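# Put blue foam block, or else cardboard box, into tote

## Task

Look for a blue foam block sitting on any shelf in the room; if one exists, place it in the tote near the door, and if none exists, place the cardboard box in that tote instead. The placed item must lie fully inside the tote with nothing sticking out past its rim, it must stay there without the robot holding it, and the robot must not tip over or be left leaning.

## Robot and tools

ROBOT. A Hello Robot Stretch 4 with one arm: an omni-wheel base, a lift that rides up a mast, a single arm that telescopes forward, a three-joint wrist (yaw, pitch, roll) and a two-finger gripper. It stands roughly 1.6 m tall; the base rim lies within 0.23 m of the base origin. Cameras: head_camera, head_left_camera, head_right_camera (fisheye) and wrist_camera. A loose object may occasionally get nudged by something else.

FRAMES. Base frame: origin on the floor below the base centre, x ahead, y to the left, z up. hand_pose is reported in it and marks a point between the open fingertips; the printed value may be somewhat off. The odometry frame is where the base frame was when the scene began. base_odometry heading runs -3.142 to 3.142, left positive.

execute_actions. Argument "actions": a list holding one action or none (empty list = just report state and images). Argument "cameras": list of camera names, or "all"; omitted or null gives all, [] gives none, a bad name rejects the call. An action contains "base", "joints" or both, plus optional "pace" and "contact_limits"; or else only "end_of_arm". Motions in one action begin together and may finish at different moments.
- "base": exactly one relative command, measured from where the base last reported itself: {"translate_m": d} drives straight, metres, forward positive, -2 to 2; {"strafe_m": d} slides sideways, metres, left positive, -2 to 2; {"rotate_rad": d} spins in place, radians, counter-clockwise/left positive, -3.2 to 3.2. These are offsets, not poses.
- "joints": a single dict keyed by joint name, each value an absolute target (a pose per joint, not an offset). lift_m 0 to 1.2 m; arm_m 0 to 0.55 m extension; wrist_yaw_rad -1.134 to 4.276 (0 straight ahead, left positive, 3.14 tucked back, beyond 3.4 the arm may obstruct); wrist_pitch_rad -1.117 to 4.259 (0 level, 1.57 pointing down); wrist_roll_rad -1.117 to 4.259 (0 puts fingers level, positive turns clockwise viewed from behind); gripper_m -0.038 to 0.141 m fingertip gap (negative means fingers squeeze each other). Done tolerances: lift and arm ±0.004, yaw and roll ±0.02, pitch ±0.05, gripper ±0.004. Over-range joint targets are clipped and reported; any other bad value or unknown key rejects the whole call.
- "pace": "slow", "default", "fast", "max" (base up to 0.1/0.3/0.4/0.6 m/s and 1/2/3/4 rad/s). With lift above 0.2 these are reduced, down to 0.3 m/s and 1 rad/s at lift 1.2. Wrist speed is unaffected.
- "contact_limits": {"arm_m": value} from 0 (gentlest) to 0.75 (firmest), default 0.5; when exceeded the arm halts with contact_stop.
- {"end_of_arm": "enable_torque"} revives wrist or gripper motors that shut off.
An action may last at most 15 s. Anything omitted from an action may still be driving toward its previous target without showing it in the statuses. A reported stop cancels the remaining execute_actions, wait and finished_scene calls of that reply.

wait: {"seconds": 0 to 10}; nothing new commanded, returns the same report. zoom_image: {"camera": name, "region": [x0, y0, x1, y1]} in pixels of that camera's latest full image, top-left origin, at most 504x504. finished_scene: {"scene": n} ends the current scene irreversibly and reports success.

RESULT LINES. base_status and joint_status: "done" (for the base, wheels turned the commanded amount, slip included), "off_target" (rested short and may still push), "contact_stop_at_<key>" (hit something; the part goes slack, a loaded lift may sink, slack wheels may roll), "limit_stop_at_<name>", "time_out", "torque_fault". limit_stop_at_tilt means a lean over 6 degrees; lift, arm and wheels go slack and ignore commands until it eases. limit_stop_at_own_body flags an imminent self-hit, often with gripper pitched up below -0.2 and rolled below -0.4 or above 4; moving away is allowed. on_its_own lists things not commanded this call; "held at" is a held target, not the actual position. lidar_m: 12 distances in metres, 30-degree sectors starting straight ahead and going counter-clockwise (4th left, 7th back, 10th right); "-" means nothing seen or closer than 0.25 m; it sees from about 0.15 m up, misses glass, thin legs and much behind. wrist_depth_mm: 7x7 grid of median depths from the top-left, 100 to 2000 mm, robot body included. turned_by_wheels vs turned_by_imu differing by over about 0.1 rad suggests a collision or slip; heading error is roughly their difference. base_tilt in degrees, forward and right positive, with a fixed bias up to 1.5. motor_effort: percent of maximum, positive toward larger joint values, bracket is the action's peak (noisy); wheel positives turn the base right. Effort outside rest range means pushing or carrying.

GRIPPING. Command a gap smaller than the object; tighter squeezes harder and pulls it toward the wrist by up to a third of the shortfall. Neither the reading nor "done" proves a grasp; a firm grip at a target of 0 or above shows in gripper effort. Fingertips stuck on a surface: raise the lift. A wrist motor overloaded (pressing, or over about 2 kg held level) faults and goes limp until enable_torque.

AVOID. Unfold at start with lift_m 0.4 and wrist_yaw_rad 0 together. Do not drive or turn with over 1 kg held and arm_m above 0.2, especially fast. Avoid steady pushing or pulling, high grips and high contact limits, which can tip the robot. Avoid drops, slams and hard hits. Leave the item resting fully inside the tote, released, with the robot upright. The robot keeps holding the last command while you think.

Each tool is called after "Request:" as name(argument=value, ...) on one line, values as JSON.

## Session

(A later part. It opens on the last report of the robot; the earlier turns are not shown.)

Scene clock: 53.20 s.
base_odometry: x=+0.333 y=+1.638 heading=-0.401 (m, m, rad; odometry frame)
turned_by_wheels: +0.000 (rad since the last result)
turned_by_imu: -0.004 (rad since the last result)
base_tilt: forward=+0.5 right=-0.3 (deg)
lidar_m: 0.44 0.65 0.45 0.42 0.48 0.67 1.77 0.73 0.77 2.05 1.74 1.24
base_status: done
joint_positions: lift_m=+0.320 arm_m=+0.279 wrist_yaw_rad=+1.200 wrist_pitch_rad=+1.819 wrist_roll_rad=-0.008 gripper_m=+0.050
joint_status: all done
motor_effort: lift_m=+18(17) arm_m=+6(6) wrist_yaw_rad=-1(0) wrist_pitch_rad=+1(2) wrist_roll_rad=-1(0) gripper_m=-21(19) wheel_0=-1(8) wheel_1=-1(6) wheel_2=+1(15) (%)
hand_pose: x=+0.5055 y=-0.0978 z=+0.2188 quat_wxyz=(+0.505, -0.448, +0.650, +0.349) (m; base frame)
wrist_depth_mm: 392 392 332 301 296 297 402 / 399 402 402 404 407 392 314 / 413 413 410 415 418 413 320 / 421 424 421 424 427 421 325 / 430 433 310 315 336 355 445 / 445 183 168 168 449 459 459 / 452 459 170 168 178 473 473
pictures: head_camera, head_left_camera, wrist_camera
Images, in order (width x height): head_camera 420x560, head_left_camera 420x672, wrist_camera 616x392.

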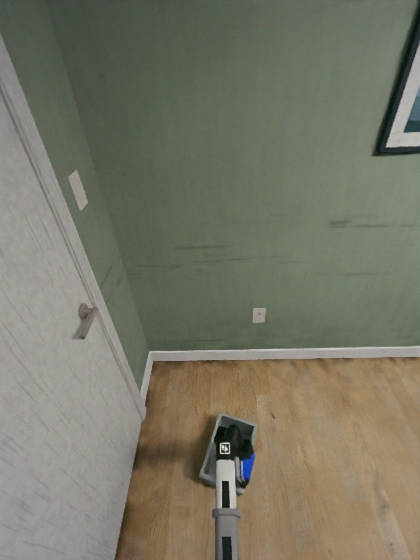

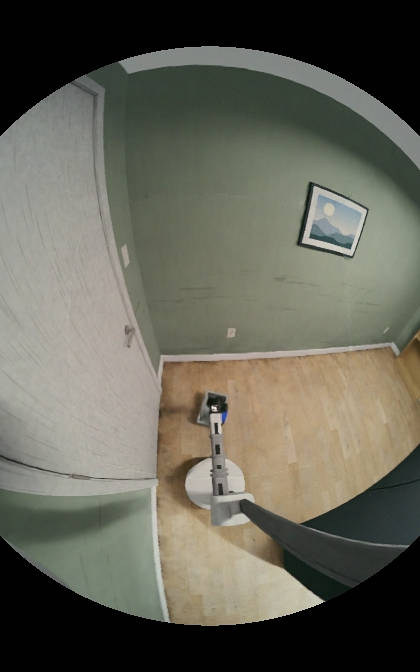

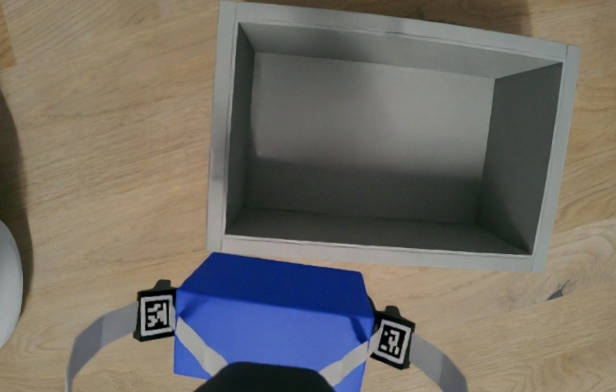

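Request:
execute_actions(actions=[{"base": {"strafe_m": 0.06}, "joints": {"arm_m": 0.384, "wrist_yaw_rad": 1.27, "lift_m": 0.265}, "pace": "fast"}], cameras=["head_camera", "wrist_camera"])

Scene clock: 57.50 s.
base_odometry: x=+0.357 y=+1.693 heading=-0.401 (m, m, rad; odometry frame)
turned_by_wheels: +0.000 (rad since the last result)
turned_by_imu: +0.000 (rad since the last result)
base_tilt: forward=+0.5 right=-0.4 (deg)
lidar_m: 0.50 0.57 0.39 0.36 0.42 0.58 1.59 0.79 0.76 2.04 1.72 0.50
base_status: done
joint_positions: lift_m=+0.265 arm_m=+0.383 wrist_yaw_rad=+1.270 wrist_pitch_rad=+1.819 wrist_roll_rad=-0.008 gripper_m=+0.050
joint_status: all done
motor_effort: lift_m=+18(19) arm_m=+6(8) wrist_yaw_rad=+0(9) wrist_pitch_rad=+1(1) wrist_roll_rad=-1(1) gripper_m=-19(18) wheel_0=+1(10) wheel_1=-1(11) wheel_2=+0(1) (%)
hand_pose: x=+0.6163 y=-0.0937 z=+0.1638 quat_wxyz=(+0.492, -0.470, +0.634, +0.367) (m; base frame)
wrist_depth_mm: 340 343 345 347 347 349 349 / 345 347 353 355 355 359 359 / 353 253 357 357 362 366 368 / 364 310 368 370 373 279 379 / 375 327 375 377 377 297 389 / 384 183 168 168 324 394 402 / 394 271 170 168 179 410 410
pictures: head_camera, wrist_camera
Images, in order (width x height): head_camera 420x560, wrist_camera 616x392.

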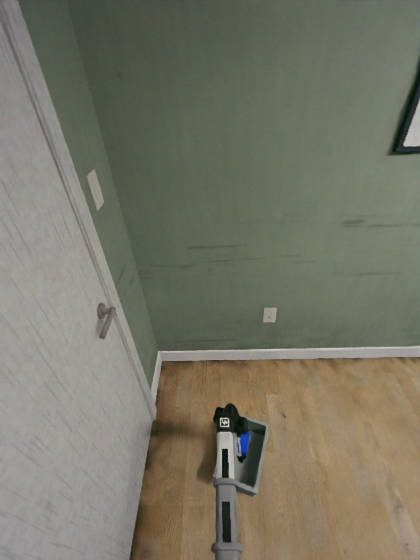

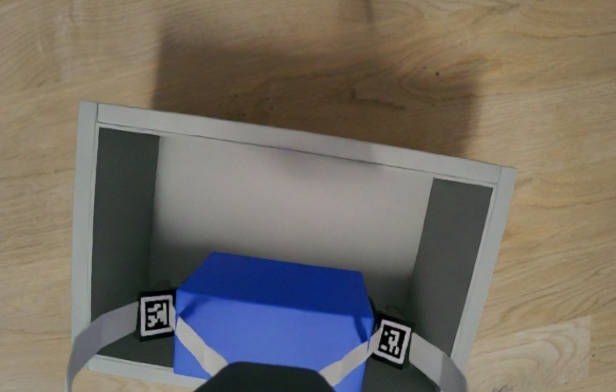

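Request:
execute_actions(actions=[])

Scene clock: 58.03 s.
base_odometry: x=+0.357 y=+1.693 heading=-0.401 (m, m, rad; odometry frame)
turned_by_wheels: +0.000 (rad since the last result)
turned_by_imu: +0.000 (rad since the last result)
base_tilt: forward=+0.6 right=-0.5 (deg)
lidar_m: 0.50 0.55 0.40 0.37 0.40 0.59 1.60 0.80 0.76 2.04 1.72 0.52
base_status: done
joint_positions: lift_m=+0.265 arm_m=+0.383 wrist_yaw_rad=+1.270 wrist_pitch_rad=+1.819 wrist_roll_rad=-0.008 gripper_m=+0.050
joint_status: all done
motor_effort: lift_m=+18(19) arm_m=+6(8) wrist_yaw_rad=+0(9) wrist_pitch_rad=+2(1) wrist_roll_rad=+0(1) gripper_m=-19(18) wheel_0=+0(10) wheel_1=-1(11) wheel_2=+0(1) (%)
hand_pose: x=+0.6163 y=-0.0937 z=+0.1638 quat_wxyz=(+0.492, -0.470, +0.634, +0.367) (m; base frame)
wrist_depth_mm: 342 342 342 347 349 349 351 / 347 349 353 353 355 359 362 / 355 252 357 359 362 366 368 / 364 310 366 370 370 278 379 / 373 327 373 377 379 298 392 / 384 183 168 167 325 394 402 / 394 271 170 168 178 407 413
pictures: head_camera, head_left_camera, head_right_camera, wrist_camera
Images, in order (width x height): head_camera 420x560, head_left_camera 420x672, head_right_camera 420x672, wrist_camera 616x392.

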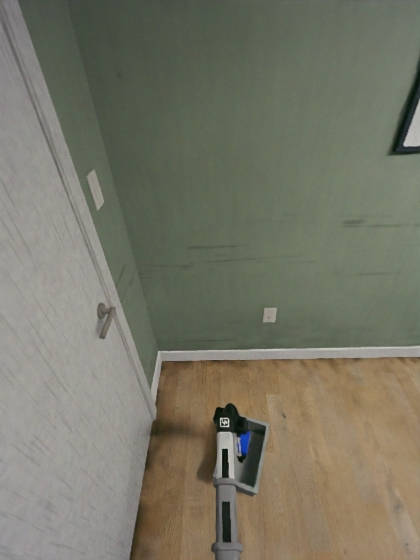

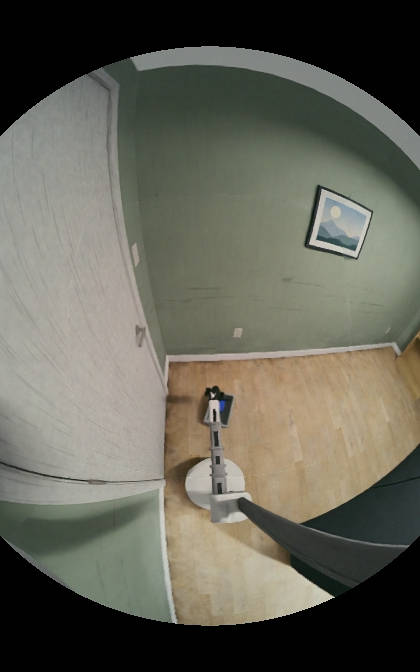

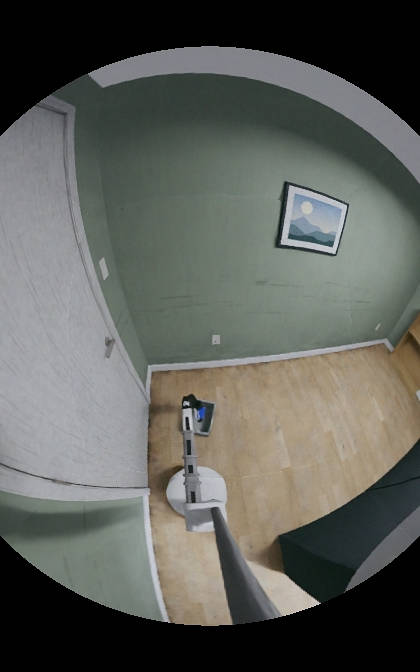

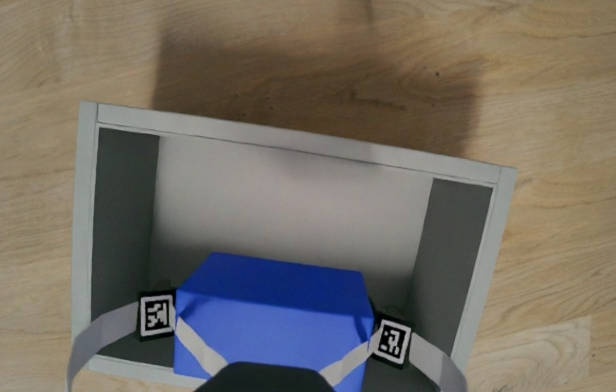

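Request:
execute_actions(actions=[{"joints": {"lift_m": 0.14}}], cameras=["head_camera", "wrist_camera"])

Scene clock: 61.43 s.
base_odometry: x=+0.357 y=+1.693 heading=-0.401 (m, m, rad; odometry frame)
turned_by_wheels: +0.000 (rad since the last result)
turned_by_imu: +0.000 (rad since the last result)
base_tilt: forward=+0.3 right=-0.3 (deg)
lidar_m: 0.50 0.58 0.39 0.36 0.42 0.57 1.60 0.80 0.79 2.03 1.71 0.52
base_status: not commanded
joint_positions: lift_m=+0.140 arm_m=+0.383 wrist_yaw_rad=+1.270 wrist_pitch_rad=+1.819 wrist_roll_rad=-0.008 gripper_m=+0.050
joint_status: all done
motor_effort: lift_m=+17(18) arm_m=+6(6) wrist_yaw_rad=-1(1) wrist_pitch_rad=+1(1) wrist_roll_rad=+0(0) gripper_m=-19(20) wheel_0=+1(1) wheel_1=+0(0) wheel_2=+0(0) (%)
hand_pose: x=+0.6163 y=-0.0937 z=+0.0389 quat_wxyz=(+0.492, -0.470, +0.634, +0.367) (m; base frame)
wrist_depth_mm: 224 225 226 228 229 231 231 / 227 229 232 233 235 236 236 / 118 118 120 121 238 241 243 / 202 239 241 242 243 125 - / 209 246 246 246 251 249 193 / 215 183 168 168 254 240 185 / 206 257 169 168 178 218 -
pictures: head_camera, wrist_camera
Images, in order (width x height): head_camera 420x560, wrist_camera 616x392.

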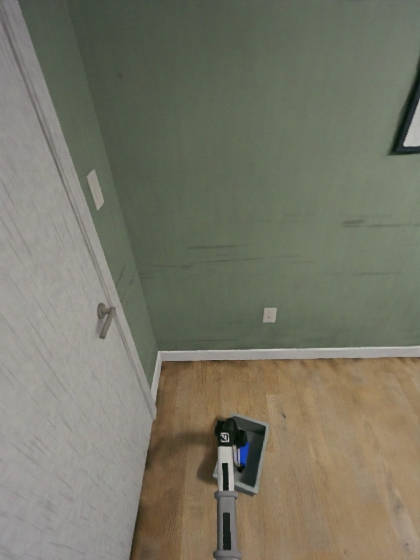

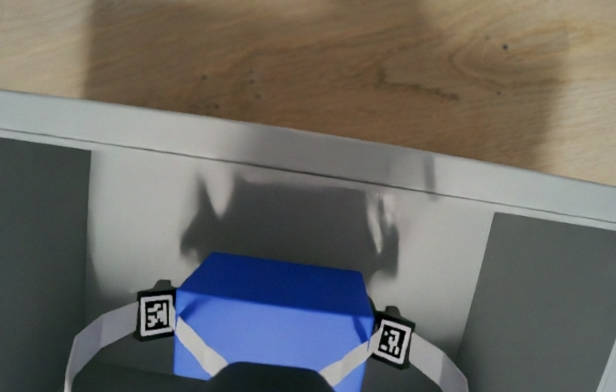

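Request:
execute_actions(actions=[{"joints": {"lift_m": 0.122}, "pace": "slow"}], cameras=["wrist_camera"])

Scene clock: 62.60 s.
base_odometry: x=+0.357 y=+1.693 heading=-0.401 (m, m, rad; odometry frame)
turned_by_wheels: +0.000 (rad since the last result)
turned_by_imu: +0.000 (rad since the last result)
base_tilt: forward=+0.5 right=-0.5 (deg)
lidar_m: 0.51 0.55 0.38 0.35 0.42 0.59 1.60 0.80 0.76 2.03 1.70 0.64
base_status: not commanded
joint_positions: lift_m=+0.122 arm_m=+0.383 wrist_yaw_rad=+1.270 wrist_pitch_rad=+1.819 wrist_roll_rad=-0.008 gripper_m=+0.050
joint_status: all done
motor_effort: lift_m=+17(17) arm_m=+6(6) wrist_yaw_rad=+0(1) wrist_pitch_rad=+2(2) wrist_roll_rad=-1(2) gripper_m=-19(20) wheel_0=+1(1) wheel_1=+0(0) wheel_2=+0(0) (%)
hand_pose: x=+0.6163 y=-0.0937 z=+0.0209 quat_wxyz=(+0.492, -0.470, +0.634, +0.367) (m; base frame)
wrist_depth_mm: 206 208 210 212 213 213 - / 211 213 215 216 217 219 220 / 101 101 102 103 221 224 225 / 202 222 223 224 106 106 - / 209 228 227 228 231 231 193 / 216 183 168 167 236 236 185 / 205 239 170 168 179 218 -
pictures: wrist_camera
Images, in order (width x height): wrist_camera 616x392.

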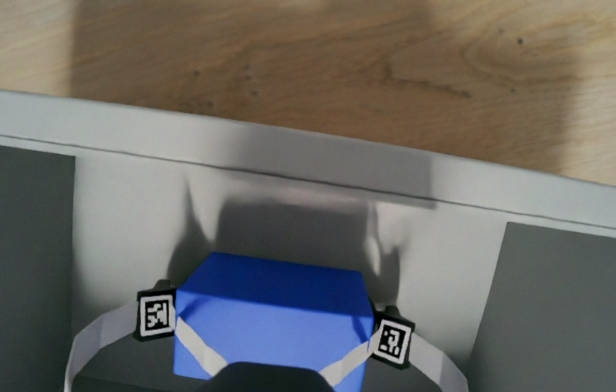

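Request:
execute_actions(actions=[{"joints": {"lift_m": 0.116}, "pace": "slow"}], cameras=["wrist_camera"])

Scene clock: 63.47 s.
base_odometry: x=+0.357 y=+1.693 heading=-0.401 (m, m, rad; odometry frame)
turned_by_wheels: +0.000 (rad since the last result)
turned_by_imu: +0.000 (rad since the last result)
base_tilt: forward=+0.3 right=-0.6 (deg)
lidar_m: 0.51 0.55 0.39 0.36 0.40 0.58 1.59 0.81 0.76 2.05 1.70 0.64
base_status: not commanded
joint_positions: lift_m=+0.117 arm_m=+0.383 wrist_yaw_rad=+1.270 wrist_pitch_rad=+1.822 wrist_roll_rad=-0.008 gripper_m=+0.050
joint_status: all done
motor_effort: lift_m=+9(17) arm_m=+6(6) wrist_yaw_rad=+0(1) wrist_pitch_rad=-7(7) wrist_roll_rad=-1(1) gripper_m=-17(18) wheel_0=+1(1) wheel_1=+0(0) wheel_2=+0(0) (%)
hand_pose: x=+0.6160 y=-0.0945 z=+0.0157 quat_wxyz=(+0.492, -0.471, +0.635, +0.366) (m; base frame)
wrist_depth_mm: 205 206 208 209 211 212 - / 208 211 213 215 216 217 219 / - 101 101 102 220 223 224 / 205 220 221 222 105 105 - / 212 225 224 227 230 230 190 / 217 179 167 167 235 235 182 / 207 237 169 168 179 215 -
pictures: wrist_camera
Images, in order (width x height): wrist_camera 616x392.

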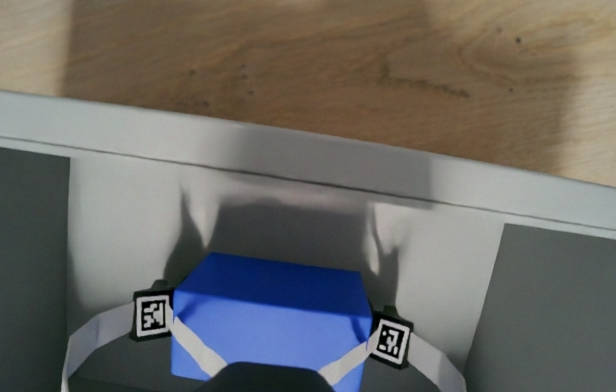

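Request:
execute_actions(actions=[{"joints": {"lift_m": 0.128, "gripper_m": 0.125}}], cameras=["wrist_camera"])

Scene clock: 65.33 s.
base_odometry: x=+0.357 y=+1.693 heading=-0.401 (m, m, rad; odometry frame)
turned_by_wheels: +0.000 (rad since the last result)
turned_by_imu: +0.000 (rad since the last result)
base_tilt: forward=+0.4 right=-0.4 (deg)
lidar_m: 0.50 0.56 0.41 0.37 0.42 0.57 1.60 0.79 0.77 2.04 1.69 0.52
base_status: not commanded
joint_positions: lift_m=+0.128 arm_m=+0.383 wrist_yaw_rad=+1.270 wrist_pitch_rad=+1.820 wrist_roll_rad=-0.008 gripper_m=+0.125
joint_status: all done
motor_effort: lift_m=+22(25) arm_m=+6(6) wrist_yaw_rad=+0(1) wrist_pitch_rad=+0(7) wrist_roll_rad=+0(0) gripper_m=+1(17) wheel_0=+1(1) wheel_1=+0(0) wheel_2=+0(0) (%)
hand_pose: x=+0.6162 y=-0.0938 z=+0.0265 quat_wxyz=(+0.492, -0.470, +0.634, +0.367) (m; base frame)
wrist_depth_mm: 212 213 215 216 217 218 - / 215 218 219 221 223 224 224 / 106 106 107 109 226 229 230 / 203 226 228 229 111 112 - / 209 232 232 234 237 236 193 / 216 189 178 179 229 239 185 / 220 245 180 170 189 229 -
pictures: wrist_camera
Images, in order (width x height): wrist_camera 616x392.

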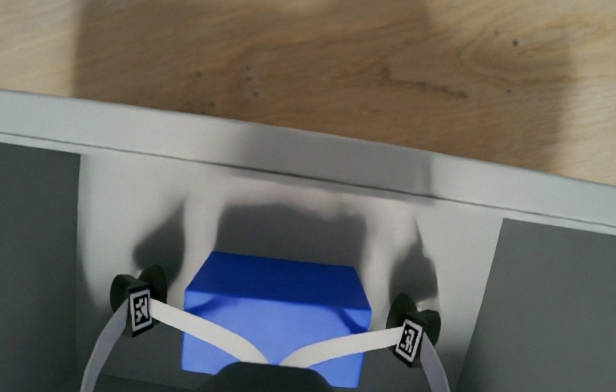

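The block is released and resting on the tote floor. Raising the gripper clear.

Request:
execute_actions(actions=[{"joints": {"lift_m": 0.27}, "pace": "fast"}], cameras=["head_camera", "wrist_camera"])

Scene clock: 66.93 s.
base_odometry: x=+0.357 y=+1.693 heading=-0.401 (m, m, rad; odometry frame)
turned_by_wheels: +0.000 (rad since the last result)
turned_by_imu: +0.000 (rad since the last result)
base_tilt: forward=+0.4 right=-0.5 (deg)
lidar_m: 0.50 0.56 0.39 0.37 0.39 0.56 1.60 0.79 0.77 2.06 1.68 0.51
base_status: not commanded
joint_positions: lift_m=+0.270 arm_m=+0.383 wrist_yaw_rad=+1.270 wrist_pitch_rad=+1.820 wrist_roll_rad=-0.008 gripper_m=+0.125
joint_status: all done
motor_effort: lift_m=+23(26) arm_m=+6(6) wrist_yaw_rad=-1(1) wrist_pitch_rad=+0(0) wrist_roll_rad=-1(0) gripper_m=+1(1) wheel_0=+1(1) wheel_1=-1(0) wheel_2=+0(0) (%)
hand_pose: x=+0.6162 y=-0.0938 z=+0.1684 quat_wxyz=(+0.492, -0.470, +0.634, +0.367) (m; base frame)
wrist_depth_mm: 343 345 349 349 353 355 357 / 353 353 357 359 359 364 364 / 362 252 362 364 366 373 375 / 370 310 370 373 375 283 384 / 379 320 377 320 382 306 397 / 389 189 375 392 357 399 407 / 399 274 276 170 204 413 421
pictures: head_camera, wrist_camera
Images, in order (width x height): head_camera 420x560, wrist_camera 616x392.

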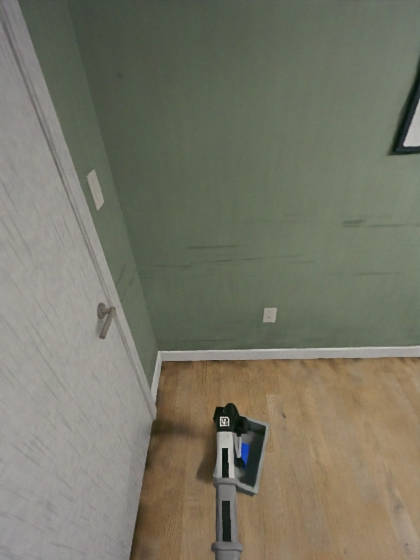

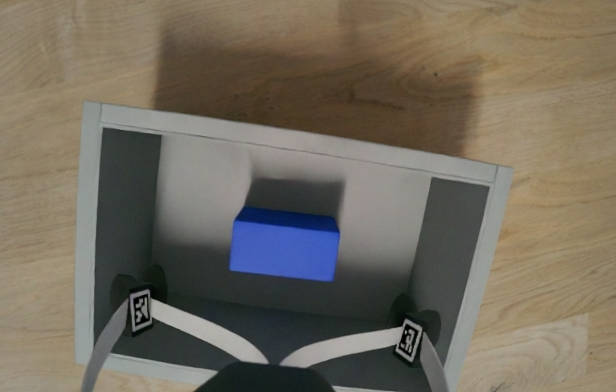

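The block sits centred on the tote floor and the gripper is clear.

Request:
finished_scene(scene=2)

The scene is finished: the task was done.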